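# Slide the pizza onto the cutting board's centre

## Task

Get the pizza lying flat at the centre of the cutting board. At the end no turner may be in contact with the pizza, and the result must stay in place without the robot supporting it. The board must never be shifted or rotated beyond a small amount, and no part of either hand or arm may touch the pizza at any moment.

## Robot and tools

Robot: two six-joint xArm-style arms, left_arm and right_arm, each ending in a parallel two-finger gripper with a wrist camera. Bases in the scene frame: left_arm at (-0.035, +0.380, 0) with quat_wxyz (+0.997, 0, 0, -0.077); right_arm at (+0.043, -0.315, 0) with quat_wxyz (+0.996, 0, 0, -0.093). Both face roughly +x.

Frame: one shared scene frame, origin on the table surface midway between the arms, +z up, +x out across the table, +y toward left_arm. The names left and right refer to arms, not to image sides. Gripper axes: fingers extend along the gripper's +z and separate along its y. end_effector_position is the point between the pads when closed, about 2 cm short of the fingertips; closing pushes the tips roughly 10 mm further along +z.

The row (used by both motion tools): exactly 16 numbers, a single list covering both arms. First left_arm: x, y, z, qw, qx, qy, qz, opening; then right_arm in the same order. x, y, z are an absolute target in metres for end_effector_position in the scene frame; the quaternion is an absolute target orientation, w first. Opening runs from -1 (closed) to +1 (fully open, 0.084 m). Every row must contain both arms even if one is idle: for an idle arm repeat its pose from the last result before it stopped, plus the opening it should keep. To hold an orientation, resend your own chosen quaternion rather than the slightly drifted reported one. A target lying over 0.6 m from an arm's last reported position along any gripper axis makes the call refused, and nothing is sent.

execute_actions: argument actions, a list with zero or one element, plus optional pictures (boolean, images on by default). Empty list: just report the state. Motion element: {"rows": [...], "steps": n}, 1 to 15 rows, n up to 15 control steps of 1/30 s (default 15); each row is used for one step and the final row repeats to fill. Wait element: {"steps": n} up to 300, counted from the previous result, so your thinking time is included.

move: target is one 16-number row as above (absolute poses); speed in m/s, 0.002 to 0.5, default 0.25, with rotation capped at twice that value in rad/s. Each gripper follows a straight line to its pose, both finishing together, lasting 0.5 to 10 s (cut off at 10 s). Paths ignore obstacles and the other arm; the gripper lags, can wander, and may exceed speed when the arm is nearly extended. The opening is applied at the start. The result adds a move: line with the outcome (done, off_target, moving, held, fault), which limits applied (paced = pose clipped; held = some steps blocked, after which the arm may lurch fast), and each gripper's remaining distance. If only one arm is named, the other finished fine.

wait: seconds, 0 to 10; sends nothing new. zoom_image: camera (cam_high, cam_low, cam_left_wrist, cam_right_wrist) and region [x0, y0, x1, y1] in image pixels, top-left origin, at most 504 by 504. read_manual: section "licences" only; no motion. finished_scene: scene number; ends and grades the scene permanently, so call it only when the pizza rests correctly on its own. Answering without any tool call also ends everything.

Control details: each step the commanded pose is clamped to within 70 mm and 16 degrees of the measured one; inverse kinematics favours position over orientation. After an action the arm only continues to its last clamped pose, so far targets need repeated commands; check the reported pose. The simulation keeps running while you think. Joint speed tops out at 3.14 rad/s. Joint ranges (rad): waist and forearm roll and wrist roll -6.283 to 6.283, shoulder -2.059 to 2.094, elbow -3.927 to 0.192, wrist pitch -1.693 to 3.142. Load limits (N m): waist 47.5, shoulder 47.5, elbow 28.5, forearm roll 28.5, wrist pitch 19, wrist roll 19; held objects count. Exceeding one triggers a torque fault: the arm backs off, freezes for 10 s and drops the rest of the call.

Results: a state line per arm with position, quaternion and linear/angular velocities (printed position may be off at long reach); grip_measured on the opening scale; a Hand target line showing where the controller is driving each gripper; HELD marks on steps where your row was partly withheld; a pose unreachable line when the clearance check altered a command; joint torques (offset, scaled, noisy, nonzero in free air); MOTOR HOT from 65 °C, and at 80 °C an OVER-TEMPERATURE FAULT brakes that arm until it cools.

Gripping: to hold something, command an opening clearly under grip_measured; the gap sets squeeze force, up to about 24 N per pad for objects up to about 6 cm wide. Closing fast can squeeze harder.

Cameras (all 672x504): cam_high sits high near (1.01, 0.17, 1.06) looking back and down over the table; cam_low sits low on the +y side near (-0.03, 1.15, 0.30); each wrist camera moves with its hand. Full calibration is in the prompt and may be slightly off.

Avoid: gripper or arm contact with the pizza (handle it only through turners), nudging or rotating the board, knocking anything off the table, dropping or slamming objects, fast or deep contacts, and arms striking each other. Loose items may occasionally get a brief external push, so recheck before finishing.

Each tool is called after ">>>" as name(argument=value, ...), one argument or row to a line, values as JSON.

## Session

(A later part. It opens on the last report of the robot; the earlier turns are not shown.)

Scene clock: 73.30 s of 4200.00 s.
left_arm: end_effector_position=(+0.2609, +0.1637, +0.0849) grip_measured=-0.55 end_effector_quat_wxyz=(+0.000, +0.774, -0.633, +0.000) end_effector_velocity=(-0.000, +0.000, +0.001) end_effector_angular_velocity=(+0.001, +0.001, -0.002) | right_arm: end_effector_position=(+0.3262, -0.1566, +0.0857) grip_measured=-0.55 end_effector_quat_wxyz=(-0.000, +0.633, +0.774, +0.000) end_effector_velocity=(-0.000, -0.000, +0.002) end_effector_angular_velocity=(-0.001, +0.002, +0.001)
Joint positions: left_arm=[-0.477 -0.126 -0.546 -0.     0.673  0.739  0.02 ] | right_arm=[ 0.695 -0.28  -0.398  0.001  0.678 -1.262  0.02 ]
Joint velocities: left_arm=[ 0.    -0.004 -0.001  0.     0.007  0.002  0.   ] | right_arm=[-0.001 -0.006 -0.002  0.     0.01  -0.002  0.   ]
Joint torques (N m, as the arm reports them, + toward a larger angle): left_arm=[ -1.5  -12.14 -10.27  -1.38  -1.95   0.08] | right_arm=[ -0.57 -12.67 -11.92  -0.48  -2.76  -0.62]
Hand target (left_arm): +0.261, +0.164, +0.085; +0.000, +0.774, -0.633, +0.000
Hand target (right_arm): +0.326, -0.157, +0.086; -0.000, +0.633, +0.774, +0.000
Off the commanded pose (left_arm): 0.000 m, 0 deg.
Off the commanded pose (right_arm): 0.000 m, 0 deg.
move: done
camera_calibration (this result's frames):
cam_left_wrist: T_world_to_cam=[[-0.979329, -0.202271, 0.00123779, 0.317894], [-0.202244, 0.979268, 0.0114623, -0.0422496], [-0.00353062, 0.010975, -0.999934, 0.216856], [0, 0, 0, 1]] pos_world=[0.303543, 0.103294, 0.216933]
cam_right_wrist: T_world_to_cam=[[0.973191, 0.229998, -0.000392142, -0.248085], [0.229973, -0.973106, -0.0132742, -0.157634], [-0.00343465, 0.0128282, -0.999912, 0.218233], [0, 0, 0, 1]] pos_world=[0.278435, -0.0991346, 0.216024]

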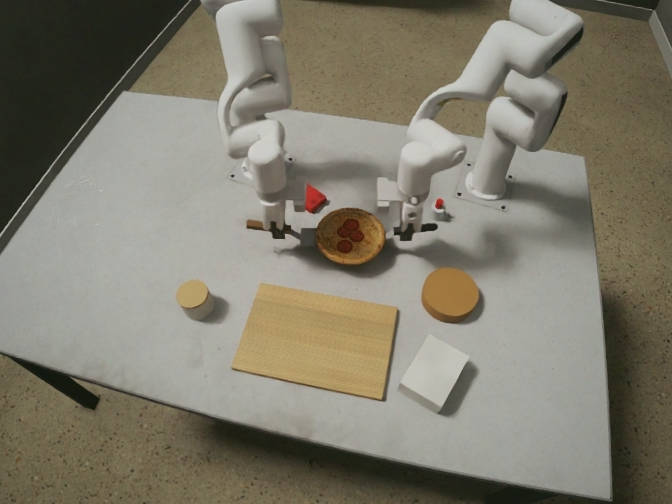

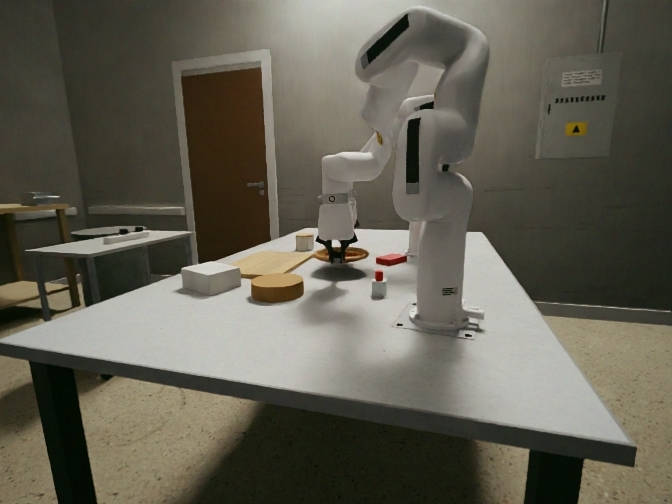

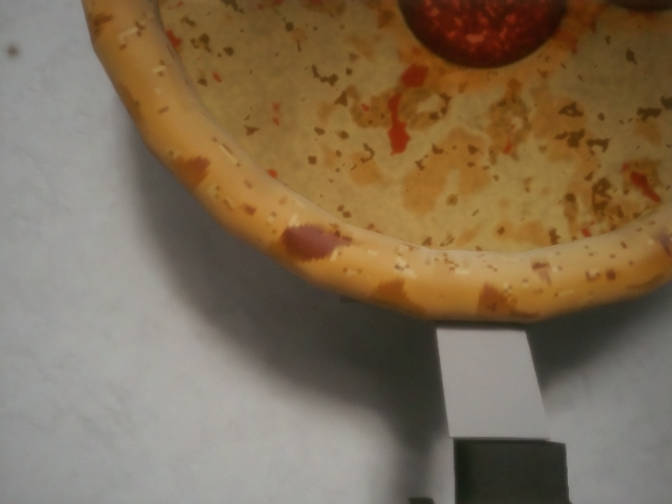

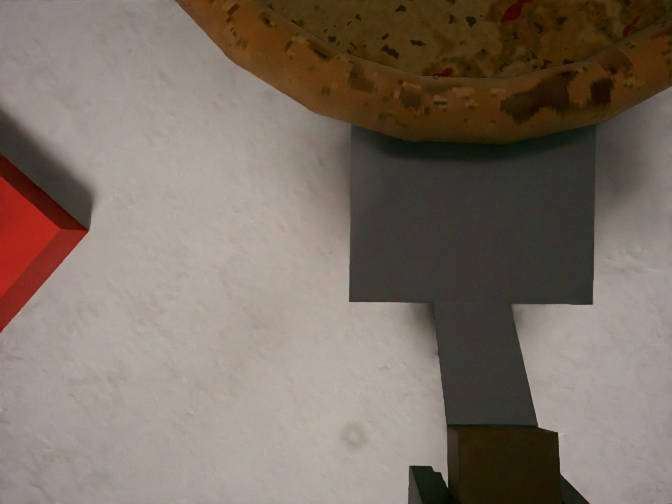

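>>> move(
  target=[0.5254,0.134,0.08,0,0.809,-0.5878,0,-1,0.6265,-0.177,0.081,0,0.5878,0.809,0,-1],
  speed=0.07,
)

>>> move(
  target=[0.5254,0.134,0.066,0,0.809,-0.5878,0,-1,0.6265,-0.177,0.067,0,0.5878,0.809,0,-1],
  speed=0.02,
)

>>> zoom_image(
  camera="cam_high",
  region=[190, 250, 450, 420],
)

>>> zoom_image(
  camera="cam_low",
  region=[200, 220, 330, 290],
)

Scene clock: 81.77 s of 4200.00 s.
left_arm: end_effector_position=(+0.5253, +0.1351, +0.0803) grip_measured=-0.55 end_effector_quat_wxyz=(-0.001, +0.809, -0.588, +0.000) end_effector_velocity=(+0.002, -0.000, +0.001) end_effector_angular_velocity=(+0.001, +0.001, -0.000) | right_arm: end_effector_position=(+0.6265, -0.1760, +0.0815) grip_measured=-0.55 end_effector_quat_wxyz=(+0.000, +0.588, +0.809, +0.000) end_effector_velocity=(+0.002, -0.000, -0.001) end_effector_angular_velocity=(-0.001, +0.004, +0.002)
Joint positions: left_arm=[-0.259  0.631 -1.59   0.001  0.958  0.844  0.02 ] | right_arm=[ 0.419  0.585 -1.518 -0.     0.932 -1.651  0.02 ]
Joint velocities: left_arm=[ 0.001  0.006 -0.014  0.001  0.009  0.001  0.   ] | right_arm=[-0.001  0.01  -0.015  0.     0.009 -0.003 -0.   ]
Joint torques (N m, as the arm reports them, + toward a larger angle): left_arm=[ -1.36 -24.67 -11.73  -1.52  -1.95   0.07] | right_arm=[ -0.24 -32.72 -12.92  -0.47  -2.74  -0.41]
Hand target (left_arm): +0.525, +0.135, +0.080; -0.001, +0.809, -0.588, +0.000
Hand target (right_arm): +0.627, -0.176, +0.081; +0.000, +0.588, +0.809, +0.000
Off the commanded pose (left_arm): 0.001 m, 0 deg.
Off the commanded pose (right_arm): 0.001 m, 0 deg.
After step 90, 0.70 s passed at rest.
move: done
camera_calibration (this result's frames):
cam_left_wrist: T_world_to_cam=[[-0.950241, -0.311516, -0.0000990867, 0.570562], [-0.311495, 0.950171, 0.0120886, 0.100537], [-0.00367164, 0.0115179, -0.999927, 0.213531], [0, 0, 0, 1]] pos_world=[0.574272, 0.0797529, 0.212357]
cam_right_wrist: T_world_to_cam=[[0.940839, 0.338853, 0.000545313, -0.496504], [0.338833, -0.940763, -0.012566, -0.308172], [-0.00374503, 0.0120074, -0.999921, 0.215384], [0, 0, 0, 1]] pos_world=[0.572356, -0.124261, 0.211765]

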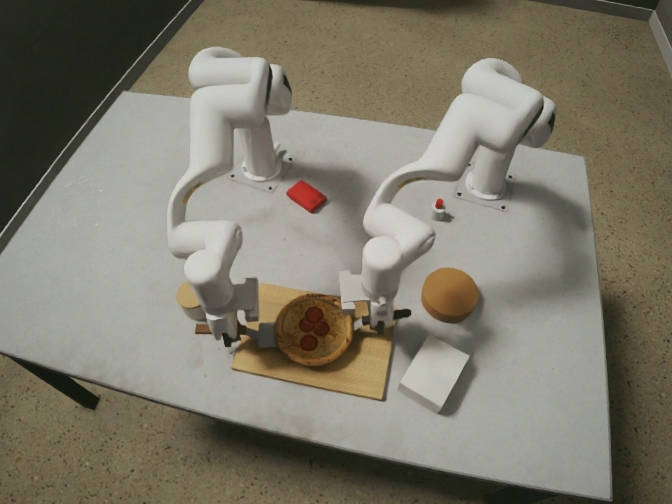

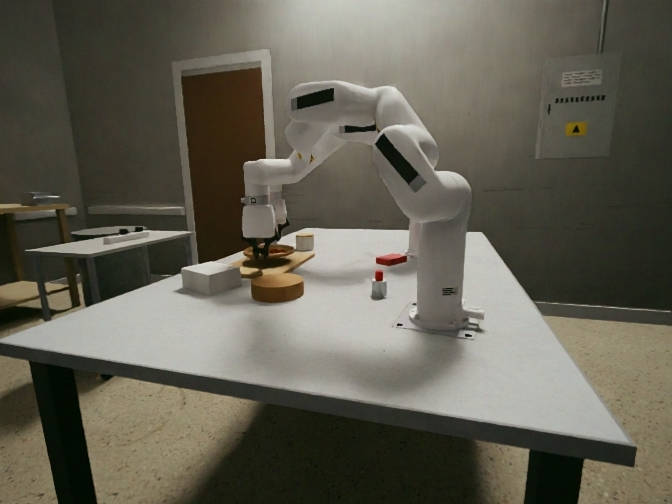

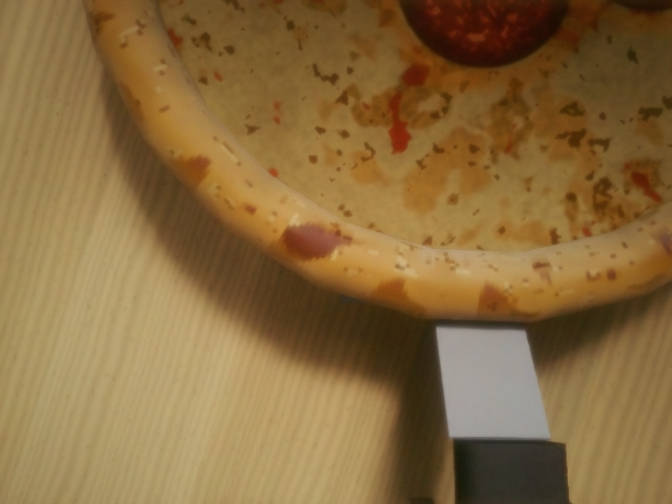

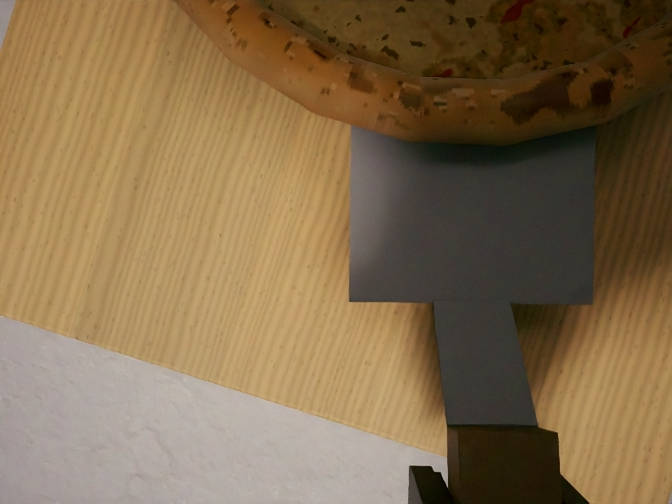

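Scene clock: 82.83 s of 4200.00 s.
left_arm: end_effector_position=(+0.5254, +0.1340, +0.0662) grip_measured=-0.55 end_effector_quat_wxyz=(-0.000, +0.809, -0.588, -0.000) end_effector_velocity=(+0.000, -0.000, -0.001) end_effector_angular_velocity=(-0.001, -0.001, +0.000) | right_arm: end_effector_position=(+0.6266, -0.1770, +0.0672) grip_measured=-0.55 end_effector_quat_wxyz=(+0.000, +0.588, +0.809, +0.000) end_effector_velocity=(+0.001, +0.000, -0.002) end_effector_angular_velocity=(+0.001, -0.002, -0.001)
Joint positions: left_arm=[-0.26   0.655 -1.585  0.     0.931  0.843  0.02 ] | right_arm=[ 0.417  0.607 -1.51  -0.     0.902 -1.653  0.02 ]
Joint velocities: left_arm=[-0.     0.002 -0.001 -0.001 -0.003 -0.     0.   ] | right_arm=[-0.     0.004 -0.     0.001 -0.006  0.    -0.   ]
Joint torques (N m, as the arm reports them, + toward a larger angle): left_arm=[ -1.57 -24.71 -11.57  -1.49  -1.93   0.03] | right_arm=[ -0.26 -32.96 -13.13  -0.42  -2.23  -0.62]
Hand target (left_arm): +0.525, +0.134, +0.066; -0.000, +0.809, -0.588, -0.000
Hand target (right_arm): +0.627, -0.177, +0.067; +0.000, +0.588, +0.809, -0.000
Off the commanded pose (left_arm): 0.000 m, 0 deg.
Off the commanded pose (right_arm): 0.000 m, 0 deg.
move: done
camera_calibration (this result's frames):
cam_left_wrist: T_world_to_cam=[[-0.95008, -0.312004, 0.00101818, 0.5703], [-0.311972, 0.95002, 0.0116625, 0.102091], [-0.00460604, 0.0107627, -0.999931, 0.200032], [0, 0, 0, 1]] pos_world=[0.574601, 0.0787948, 0.198247]
cam_right_wrist: T_world_to_cam=[[0.941051, 0.338266, -0.000199275, -0.496433], [0.338236, -0.940973, -0.0128891, -0.308979], [-0.00454747, 0.0120619, -0.999917, 0.20162], [0, 0, 0, 1]] pos_world=[0.572593, -0.125247, 0.197522]

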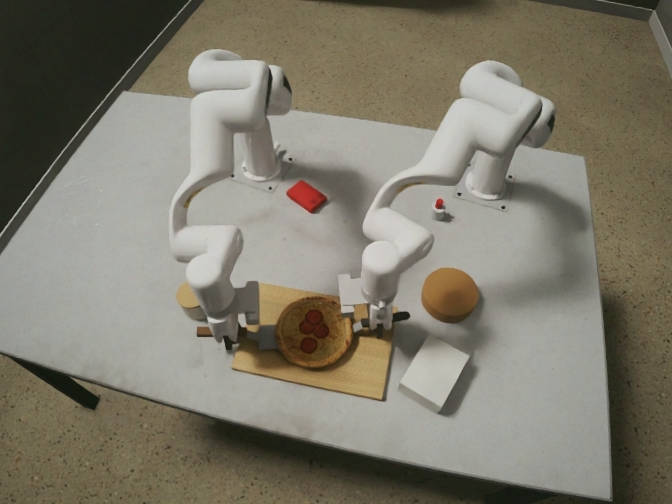

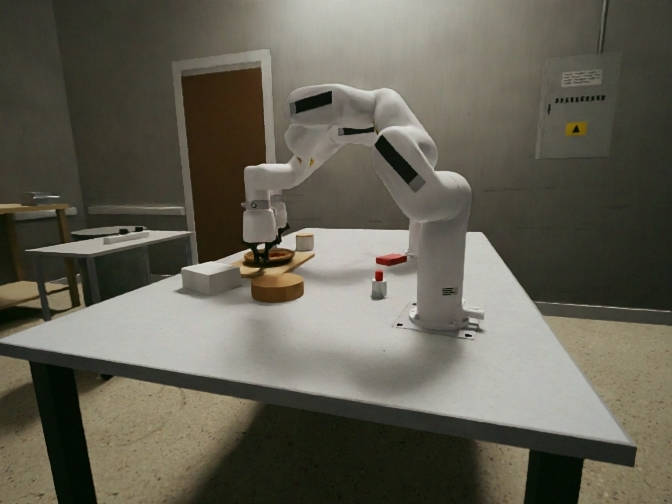

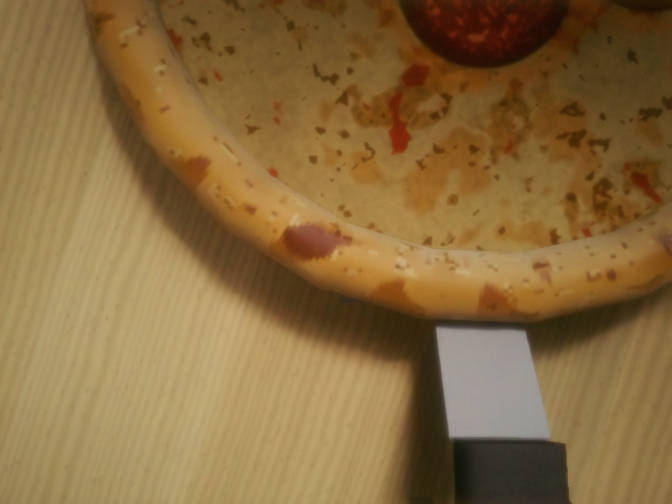

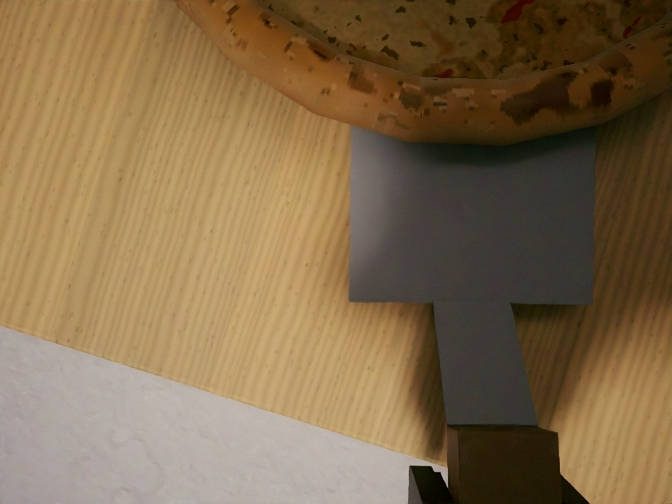

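Region (190, 250, 450, 420) of cam_high's 672x504 image, scaled by 1.938, with more detail than that image has; it fills the top 330 rows of this view, and the rest is white.

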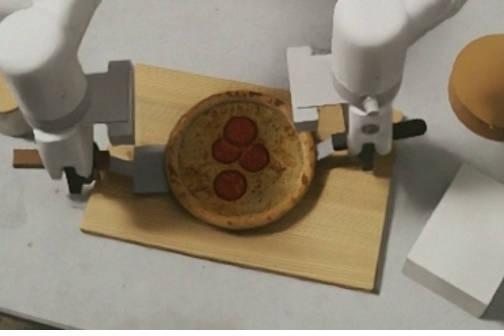

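Region (200, 220, 330, 290) of cam_low's 672x504 image, scaled by 3.877, with more detail than that image has; it fills the top 271 rows of this view, and the rest is white.

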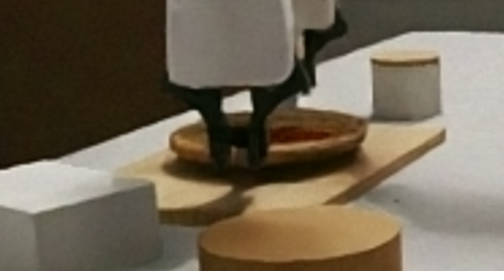

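>>> move(
  target=[0.5254,0.134,0.058,0,0.809,-0.5878,0,-1,0.6265,-0.177,0.059,0,0.5878,0.809,0,-1],
  speed=0.01,
)

>>> zoom_image(
  camera="cam_low",
  region=[225, 235, 325, 285],
)

Scene clock: 86.67 s of 4200.00 s.
left_arm: end_effector_position=(+0.5254, +0.1340, +0.0582) grip_measured=-0.55 end_effector_quat_wxyz=(+0.000, +0.809, -0.588, -0.000) end_effector_velocity=(+0.000, -0.000, -0.001) end_effector_angular_velocity=(-0.001, -0.000, +0.002) | right_arm: end_effector_position=(+0.6265, -0.1770, +0.0592) grip_measured=-0.55 end_effector_quat_wxyz=(-0.000, +0.588, +0.809, -0.000) end_effector_velocity=(+0.001, +0.000, -0.002) end_effector_angular_velocity=(+0.001, -0.002, +0.001)
Joint positions: left_arm=[-0.26   0.667 -1.581  0.     0.914  0.843  0.02 ] | right_arm=[ 0.417  0.62  -1.506 -0.     0.886 -1.653  0.02 ]
Joint velocities: left_arm=[ 0.     0.002  0.001 -0.001 -0.004 -0.001 -0.   ] | right_arm=[-0.     0.003  0.001  0.    -0.006 -0.001 -0.   ]
Joint torques (N m, as the arm reports them, + toward a larger angle): left_arm=[ -1.43 -24.91 -11.65  -1.4   -1.94   0.08] | right_arm=[ -0.36 -33.31 -13.2    0.04  -2.58  -0.59]
Hand target (left_arm): +0.525, +0.134, +0.058; -0.000, +0.809, -0.588, -0.000
Hand target (right_arm): +0.627, -0.177, +0.059; +0.000, +0.588, +0.809, -0.000
Off the commanded pose (left_arm): 0.000 m, 0 deg.
Off the commanded pose (right_arm): 0.000 m, 0 deg.
move: done
camera_calibration (this result's frames):
cam_left_wrist: T_world_to_cam=[[-0.950097, -0.311954, 0.00114228, 0.570237], [-0.31192, 0.950036, 0.0117279, 0.102157], [-0.00474376, 0.0107863, -0.999931, 0.192112], [0, 0, 0, 1]] pos_world=[0.574556, 0.0787621, 0.190249]
cam_right_wrist: T_world_to_cam=[[0.94103, 0.338324, -0.000443366, -0.496317], [0.33829, -0.940953, -0.0129663, -0.309069], [-0.00480398, 0.0120516, -0.999916, 0.193751], [0, 0, 0, 1]] pos_world=[0.572535, -0.125238, 0.189507]

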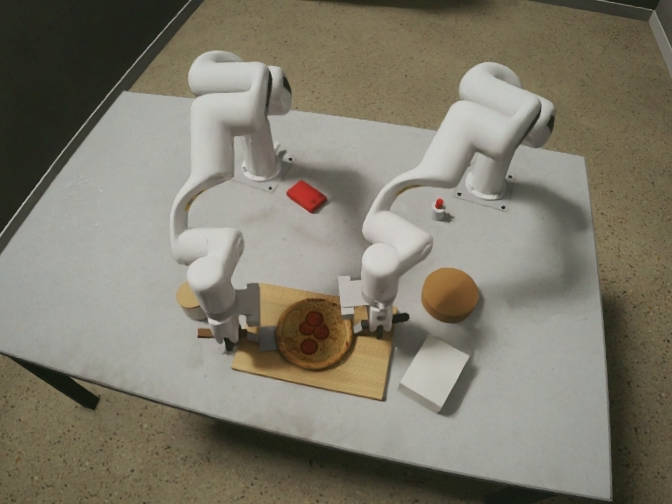

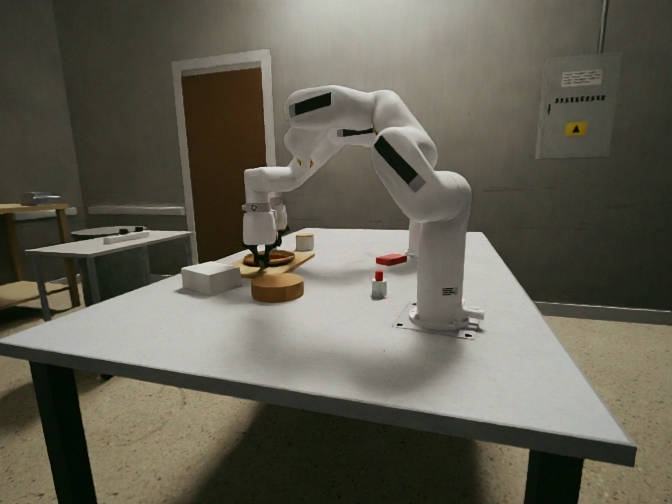

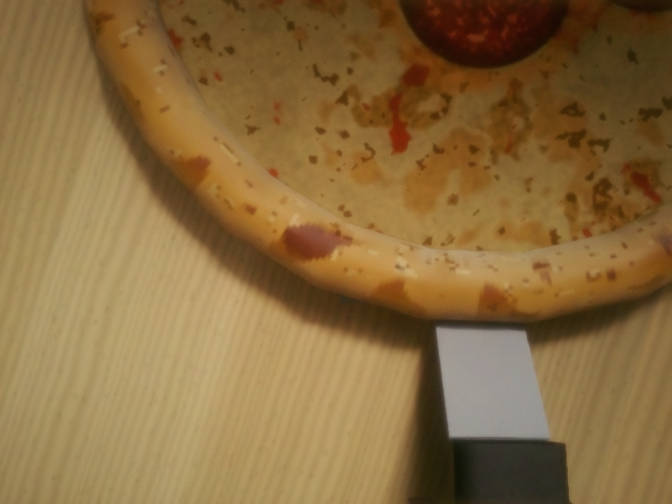

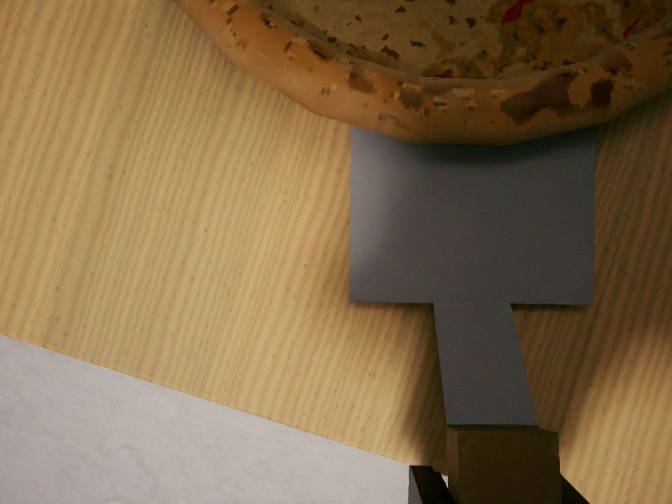

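Region (225, 235, 325, 285) of cam_low's 672x504 image, scaled by 5.040, with more detail than that image has.

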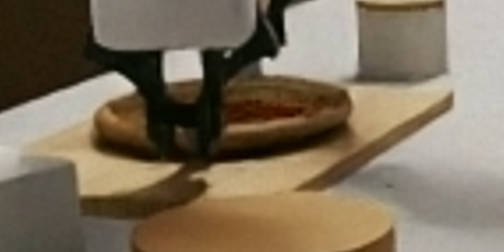

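>>> move(
  target=[0.5254,0.134,0.059,0,0.809,-0.5878,0,-1,0.6265,-0.177,0.057,0,0.5878,0.809,0,-1],
  speed=0.01,
)

>>> move(
  target=[0.5254,0.134,0.059,0,0.809,-0.5878,0,-1,0.6478,-0.2425,0.057,0,0.5878,0.809,0,-1],
  speed=0.03,
)

Scene clock: 89.97 s of 4200.00 s.
left_arm: end_effector_position=(+0.5254, +0.1340, +0.0590) grip_measured=-0.55 end_effector_quat_wxyz=(+0.000, +0.809, -0.588, +0.000) end_effector_velocity=(-0.000, +0.000, +0.001) end_effector_angular_velocity=(+0.001, +0.000, +0.001) | right_arm: end_effector_position=(+0.6265, -0.1770, +0.0571) grip_measured=-0.55 end_effector_quat_wxyz=(-0.000, +0.588, +0.809, -0.000) end_effector_velocity=(-0.000, +0.000, -0.001) end_effector_angular_velocity=(+0.001, +0.000, +0.001)
Joint positions: left_arm=[-0.26   0.666 -1.581  0.     0.916  0.843  0.02 ] | right_arm=[ 0.417  0.624 -1.505  0.     0.881 -1.653  0.02 ]
Joint velocities: left_arm=[-0.    -0.001 -0.     0.001  0.002 -0.002 -0.   ] | right_arm=[ 0.     0.002  0.     0.001 -0.002 -0.001  0.   ]
Joint torques (N m, as the arm reports them, + toward a larger angle): left_arm=[ -1.37 -24.71 -11.55  -1.72  -2.04   0.12] | right_arm=[ -0.3  -33.42 -13.01  -0.11  -2.36  -0.62]
Hand target (left_arm): +0.525, +0.134, +0.059; +0.000, +0.809, -0.588, +0.000
Hand target (right_arm): +0.627, -0.177, +0.057; +0.000, +0.588, +0.809, -0.000
Off the commanded pose (left_arm): 0.000 m, 0 deg.
Off the commanded pose (right_arm): 0.000 m, 0 deg.
move: done
camera_calibration (this result's frames):
cam_left_wrist: T_world_to_cam=[[-0.9501, -0.311944, 0.00103975, 0.570262], [-0.311912, 0.95004, 0.0116105, 0.102167], [-0.00460962, 0.0107068, -0.999932, 0.192806], [0, 0, 0, 1]] pos_world=[0.574561, 0.0787633, 0.191014]
cam_right_wrist: T_world_to_cam=[[0.941023, 0.338343, -0.000330996, -0.496342], [0.338311, -0.940945, -0.0129761, -0.309108], [-0.00470181, 0.0120988, -0.999916, 0.191581], [0, 0, 0, 1]] pos_world=[0.572544, -0.125237, 0.18739]

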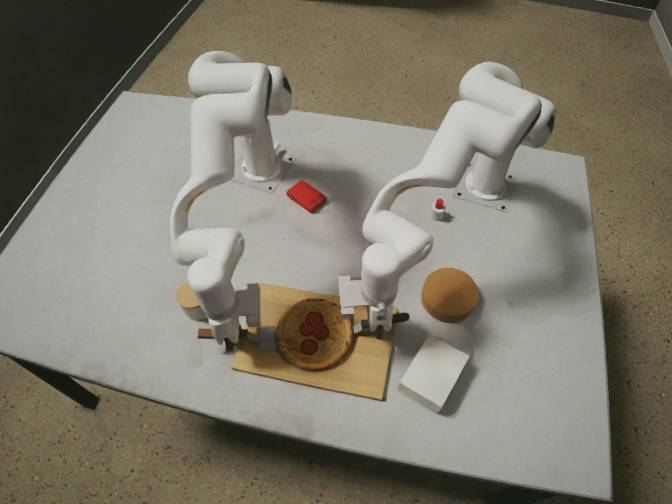

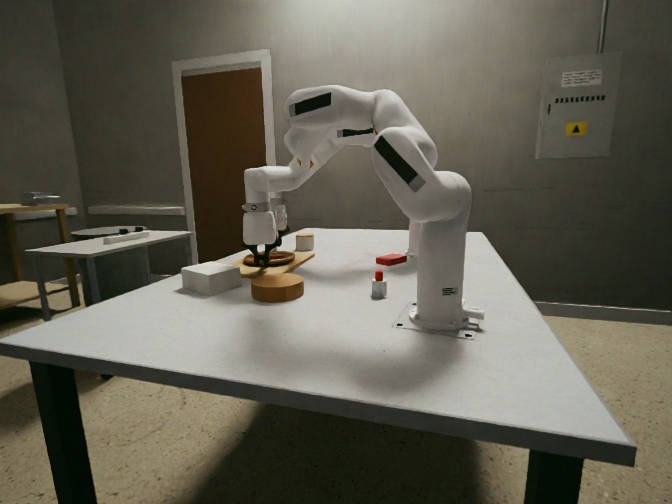

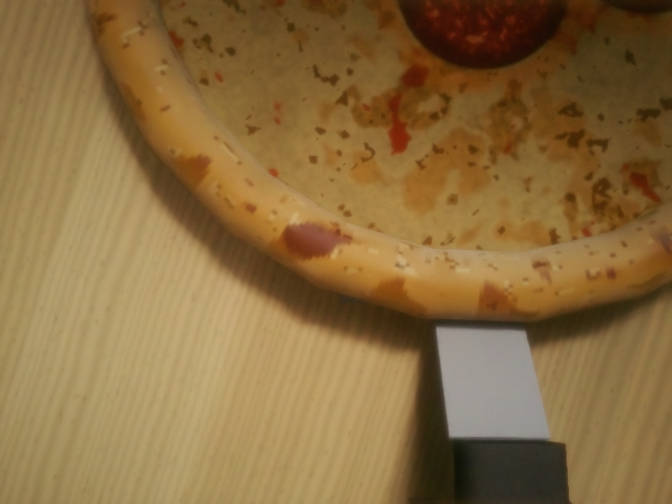

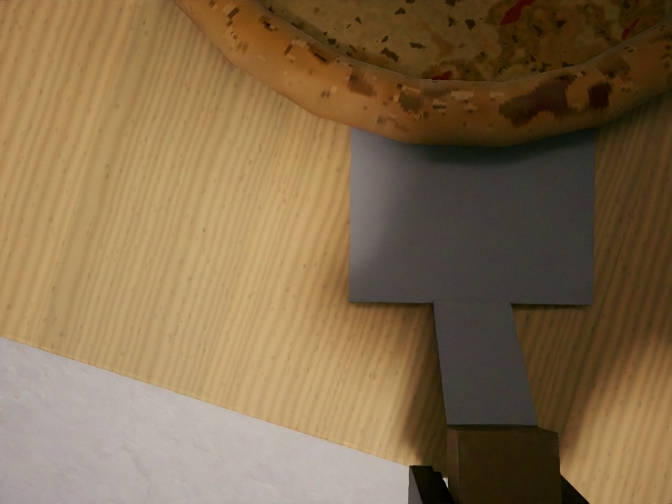

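Scene clock: 92.63 s of 4200.00 s.
left_arm: end_effector_position=(+0.5254, +0.1340, +0.0590) grip_measured=-0.55 end_effector_quat_wxyz=(+0.000, +0.809, -0.588, -0.000) end_effector_velocity=(+0.000, +0.000, +0.000) end_effector_angular_velocity=(+0.000, -0.000, -0.000) | right_arm: end_effector_position=(+0.6480, -0.2422, +0.0570) grip_measured=-0.55 end_effector_quat_wxyz=(+0.000, +0.588, +0.809, -0.000) end_effector_velocity=(+0.001, -0.001, +0.000) end_effector_angular_velocity=(+0.001, -0.000, +0.001)
Joint positions: left_arm=[-0.26   0.666 -1.581  0.     0.916  0.843  0.02 ] | right_arm=[ 0.305  0.656 -1.559 -0.     0.902 -1.765  0.02 ]
Joint velocities: left_arm=[ 0.    -0.001  0.     0.001  0.    -0.     0.   ] | right_arm=[-0.002  0.001 -0.003  0.001  0.002 -0.004 -0.   ]
Joint torques (N m, as the arm reports them, + toward a larger angle): left_arm=[ -1.32 -24.97 -11.47  -1.35  -2.     0.09] | right_arm=[ -0.67 -33.76 -13.16  -0.49  -2.39  -0.46]
Hand target (left_arm): +0.525, +0.134, +0.059; +0.000, +0.809, -0.588, +0.000
Hand target (right_arm): +0.648, -0.242, +0.057; +0.000, +0.588, +0.809, -0.000
Off the commanded pose (left_arm): 0.000 m, 0 deg.
Off the commanded pose (right_arm): 0.000 m, 0 deg.
move: done
camera_calibration (this result's frames):
cam_left_wrist: T_world_to_cam=[[-0.9501, -0.311944, 0.00106198, 0.570257], [-0.311911, 0.95004, 0.011639, 0.102153], [-0.00463962, 0.0107269, -0.999932, 0.19286], [0, 0, 0, 1]] pos_world=[0.574558, 0.0787697, 0.191052]
cam_right_wrist: T_world_to_cam=[[0.940984, 0.338451, -0.0000671408, -0.494458], [0.338423, -0.94091, -0.0126064, -0.377851], [-0.00432981, 0.0118397, -0.999921, 0.192097], [0, 0, 0, 1]] pos_world=[0.593982, -0.190449, 0.187285]

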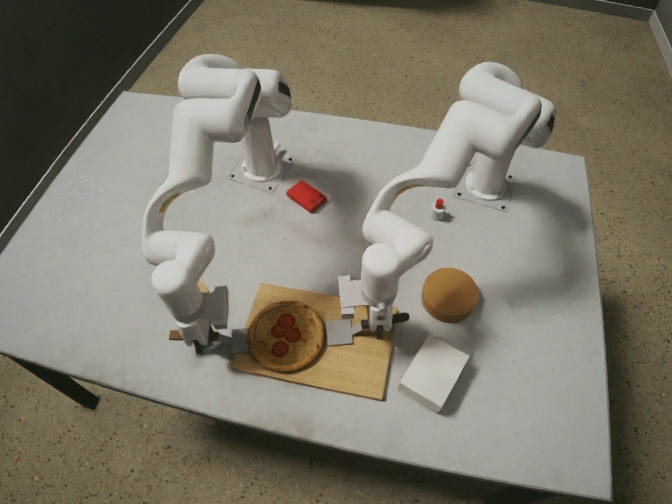

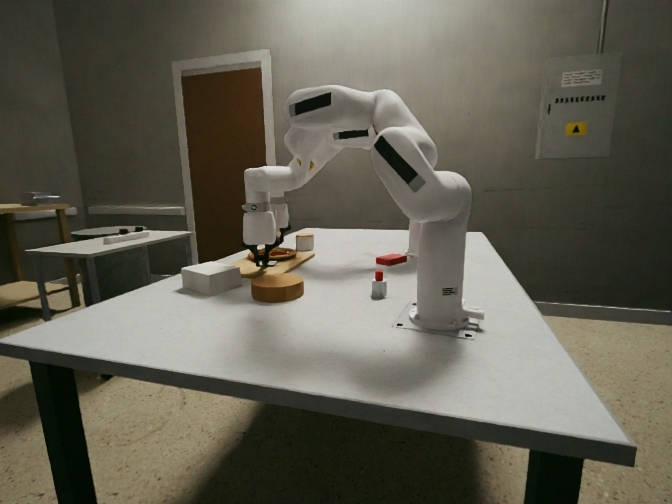

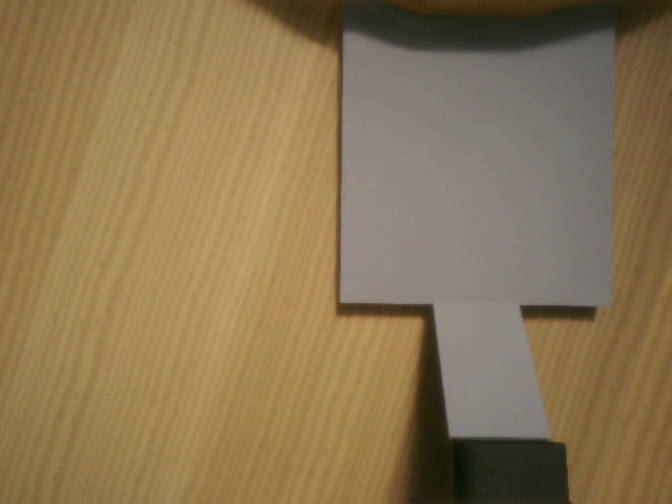

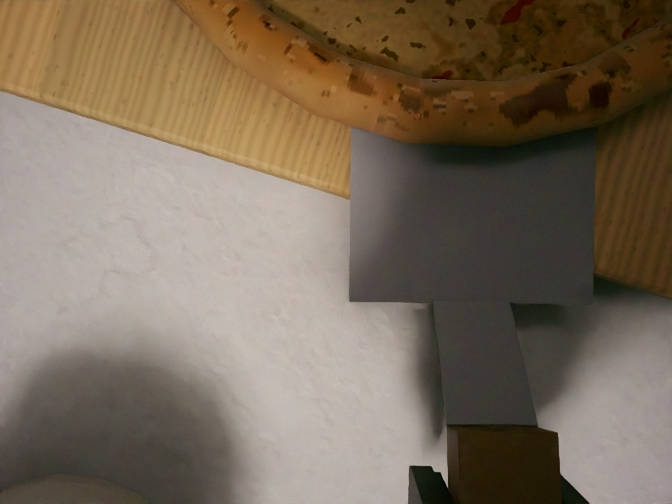

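>>> move(
  target=[0.5023,0.2054,0.058,0,0.809,-0.5878,0,-1,0.6246,-0.1712,0.058,0,0.5878,0.809,0,-1],
  speed=0.04,
)

>>> move(
  target=[0.4885,0.2475,0.058,0,0.809,-0.5878,0,-1,0.6246,-0.1712,0.058,0,0.5878,0.809,0,-1],
  speed=0.025,
)

>>> zoom_image(
  camera="cam_high",
  region=[210, 260, 470, 420],
)

Scene clock: 97.97 s of 4200.00 s.
left_arm: end_effector_position=(+0.5024, +0.2053, +0.0580) grip_measured=-0.55 end_effector_quat_wxyz=(-0.000, +0.809, -0.588, +0.000) end_effector_velocity=(-0.000, +0.002, -0.000) end_effector_angular_velocity=(+0.000, -0.002, -0.001) | right_arm: end_effector_position=(+0.6244, -0.1715, +0.0580) grip_measured=-0.55 end_effector_quat_wxyz=(-0.000, +0.588, +0.809, -0.000) end_effector_velocity=(-0.001, +0.001, +0.000) end_effector_angular_velocity=(-0.002, +0.000, -0.000)
Joint positions: left_arm=[-0.161  0.517 -1.332  0.001  0.815  0.941  0.02 ] | right_arm=[ 0.427  0.62  -1.502  0.     0.882 -1.643  0.02 ]
Joint velocities: left_arm=[ 0.003 -0.004  0.007  0.001 -0.005  0.004 -0.   ] | right_arm=[ 0.003 -0.001  0.001 -0.002  0.     0.004  0.   ]
Joint torques (N m, as the arm reports them, + toward a larger angle): left_arm=[ -1.4  -22.41 -11.01  -1.51  -1.97   0.14] | right_arm=[ -0.4  -32.81 -13.25  -0.28  -2.51  -0.69]
Hand target (left_arm): +0.502, +0.206, +0.058; -0.000, +0.809, -0.588, -0.000
Hand target (right_arm): +0.624, -0.171, +0.058; -0.000, +0.588, +0.809, +0.000
Off the commanded pose (left_arm): 0.000 m, 0 deg.
Off the commanded pose (right_arm): 0.000 m, 0 deg.
After step 90, 0.07 s passed at rest.
move: done
camera_calibration (this result's frames):
cam_left_wrist: T_world_to_cam=[[-0.950078, -0.312014, 0.000370972, 0.570697], [-0.311987, 0.950009, 0.0121089, 0.0273089], [-0.00413056, 0.0113886, -0.999927, 0.190567], [0, 0, 0, 1]] pos_world=[0.551514, 0.149951, 0.190011]
cam_right_wrist: T_world_to_cam=[[0.94105, 0.338267, -0.000605069, -0.496221], [0.338229, -0.940969, -0.0133797, -0.303106], [-0.00509526, 0.0123863, -0.99991, 0.192658], [0, 0, 0, 1]] pos_world=[0.57047, -0.119745, 0.188285]

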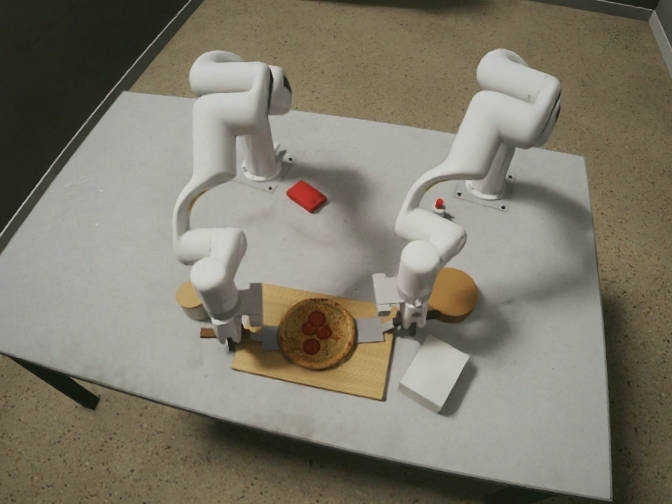

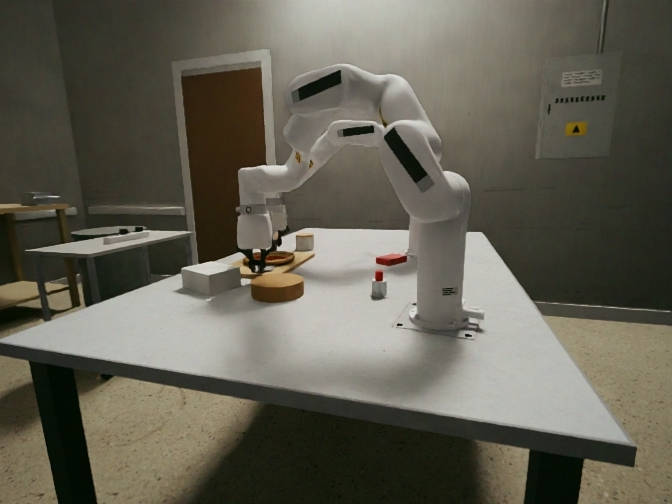

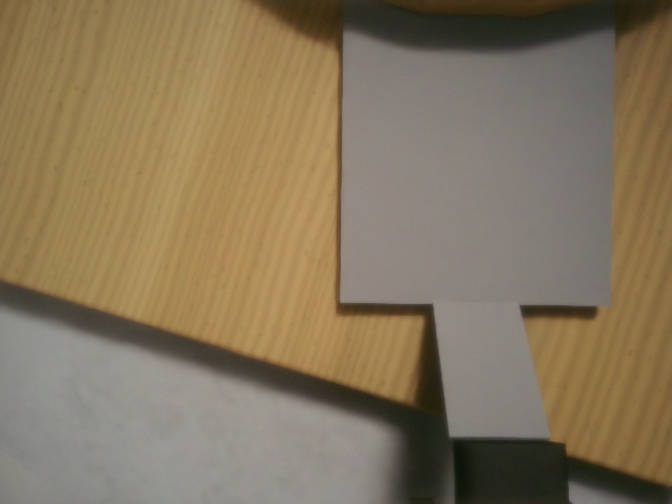

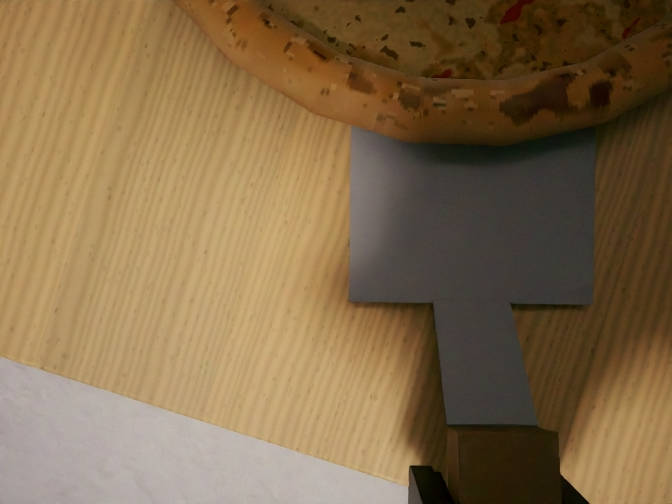

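Scene clock: 100.07 s of 4200.00 s.
left_arm: end_effector_position=(+0.4886, +0.2473, +0.0580) grip_measured=-0.55 end_effector_quat_wxyz=(-0.000, +0.809, -0.588, -0.000) end_effector_velocity=(-0.001, +0.002, -0.000) end_effector_angular_velocity=(+0.000, +0.001, -0.001) | right_arm: end_effector_position=(+0.6246, -0.1712, +0.0580) grip_measured=-0.55 end_effector_quat_wxyz=(-0.000, +0.588, +0.809, -0.000) end_effector_velocity=(+0.000, -0.000, +0.000) end_effector_angular_velocity=(-0.001, -0.001, -0.001)
Joint positions: left_arm=[-0.095  0.443 -1.214  0.001  0.771  1.007  0.02 ] | right_arm=[ 0.428  0.621 -1.503  0.     0.882 -1.643  0.02 ]
Joint velocities: left_arm=[ 0.003 -0.004  0.007  0.    -0.002  0.004 -0.   ] | right_arm=[ 0.     0.    -0.    -0.001 -0.001  0.002  0.   ]
Joint torques (N m, as the arm reports them, + toward a larger angle): left_arm=[ -1.46 -21.12 -10.72  -1.37  -1.85   0.03] | right_arm=[ -0.65 -33.1  -13.08  -0.48  -2.59  -0.62]
Hand target (left_arm): +0.488, +0.248, +0.058; -0.000, +0.809, -0.588, -0.000
Hand target (right_arm): +0.625, -0.171, +0.058; -0.000, +0.588, +0.809, -0.000
Off the commanded pose (left_arm): 0.000 m, 0 deg.
Off the commanded pose (right_arm): 0.000 m, 0 deg.
move: done
camera_calibration (this result's frames):
cam_left_wrist: T_world_to_cam=[[-0.950084, -0.311994, 0.000667926, 0.57067], [-0.311964, 0.950018, 0.0120051, -0.0169905], [-0.00438008, 0.0111975, -0.999928, 0.190213], [0, 0, 0, 1]] pos_world=[0.537717, 0.192057, 0.190022]
cam_right_wrist: T_world_to_cam=[[0.941018, 0.338357, -0.000300092, -0.496515], [0.338325, -0.94094, -0.0129778, -0.303008], [-0.00467348, 0.0121108, -0.999916, 0.192394], [0, 0, 0, 1]] pos_world=[0.570644, -0.119443, 0.188297]

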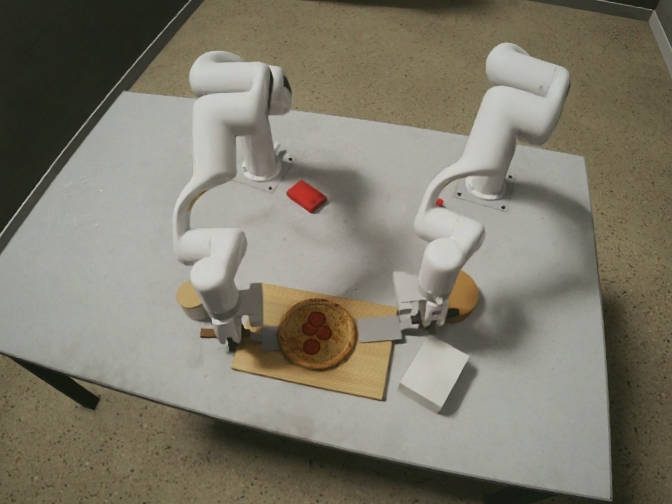

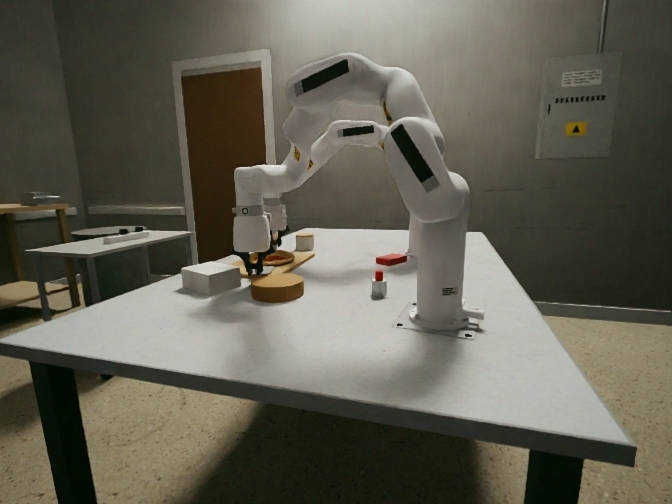

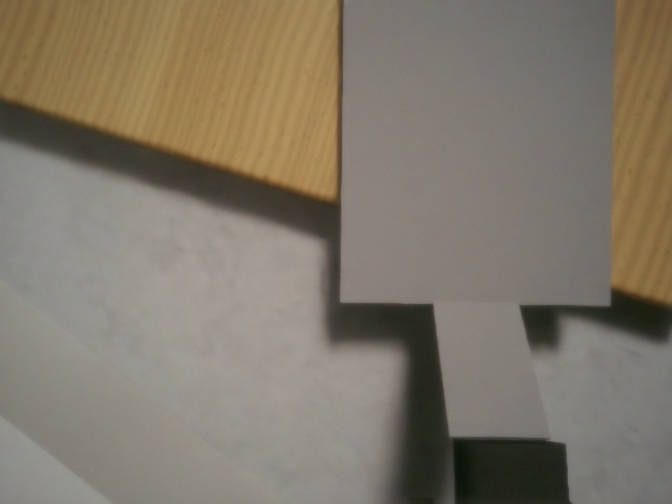

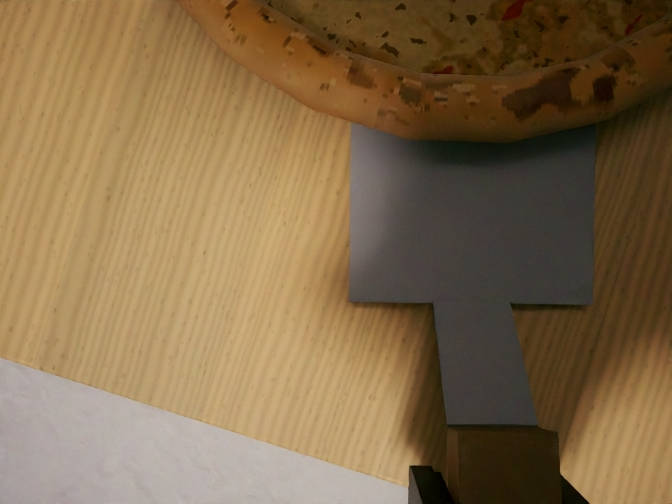

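Region (210, 260, 470, 420) of cam_high's 672x504 image, scaled by 1.938, with more detail than that image has; it fills the top 310 rows of this view, and the rest is white.

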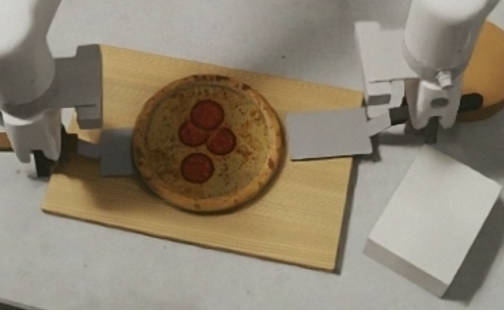

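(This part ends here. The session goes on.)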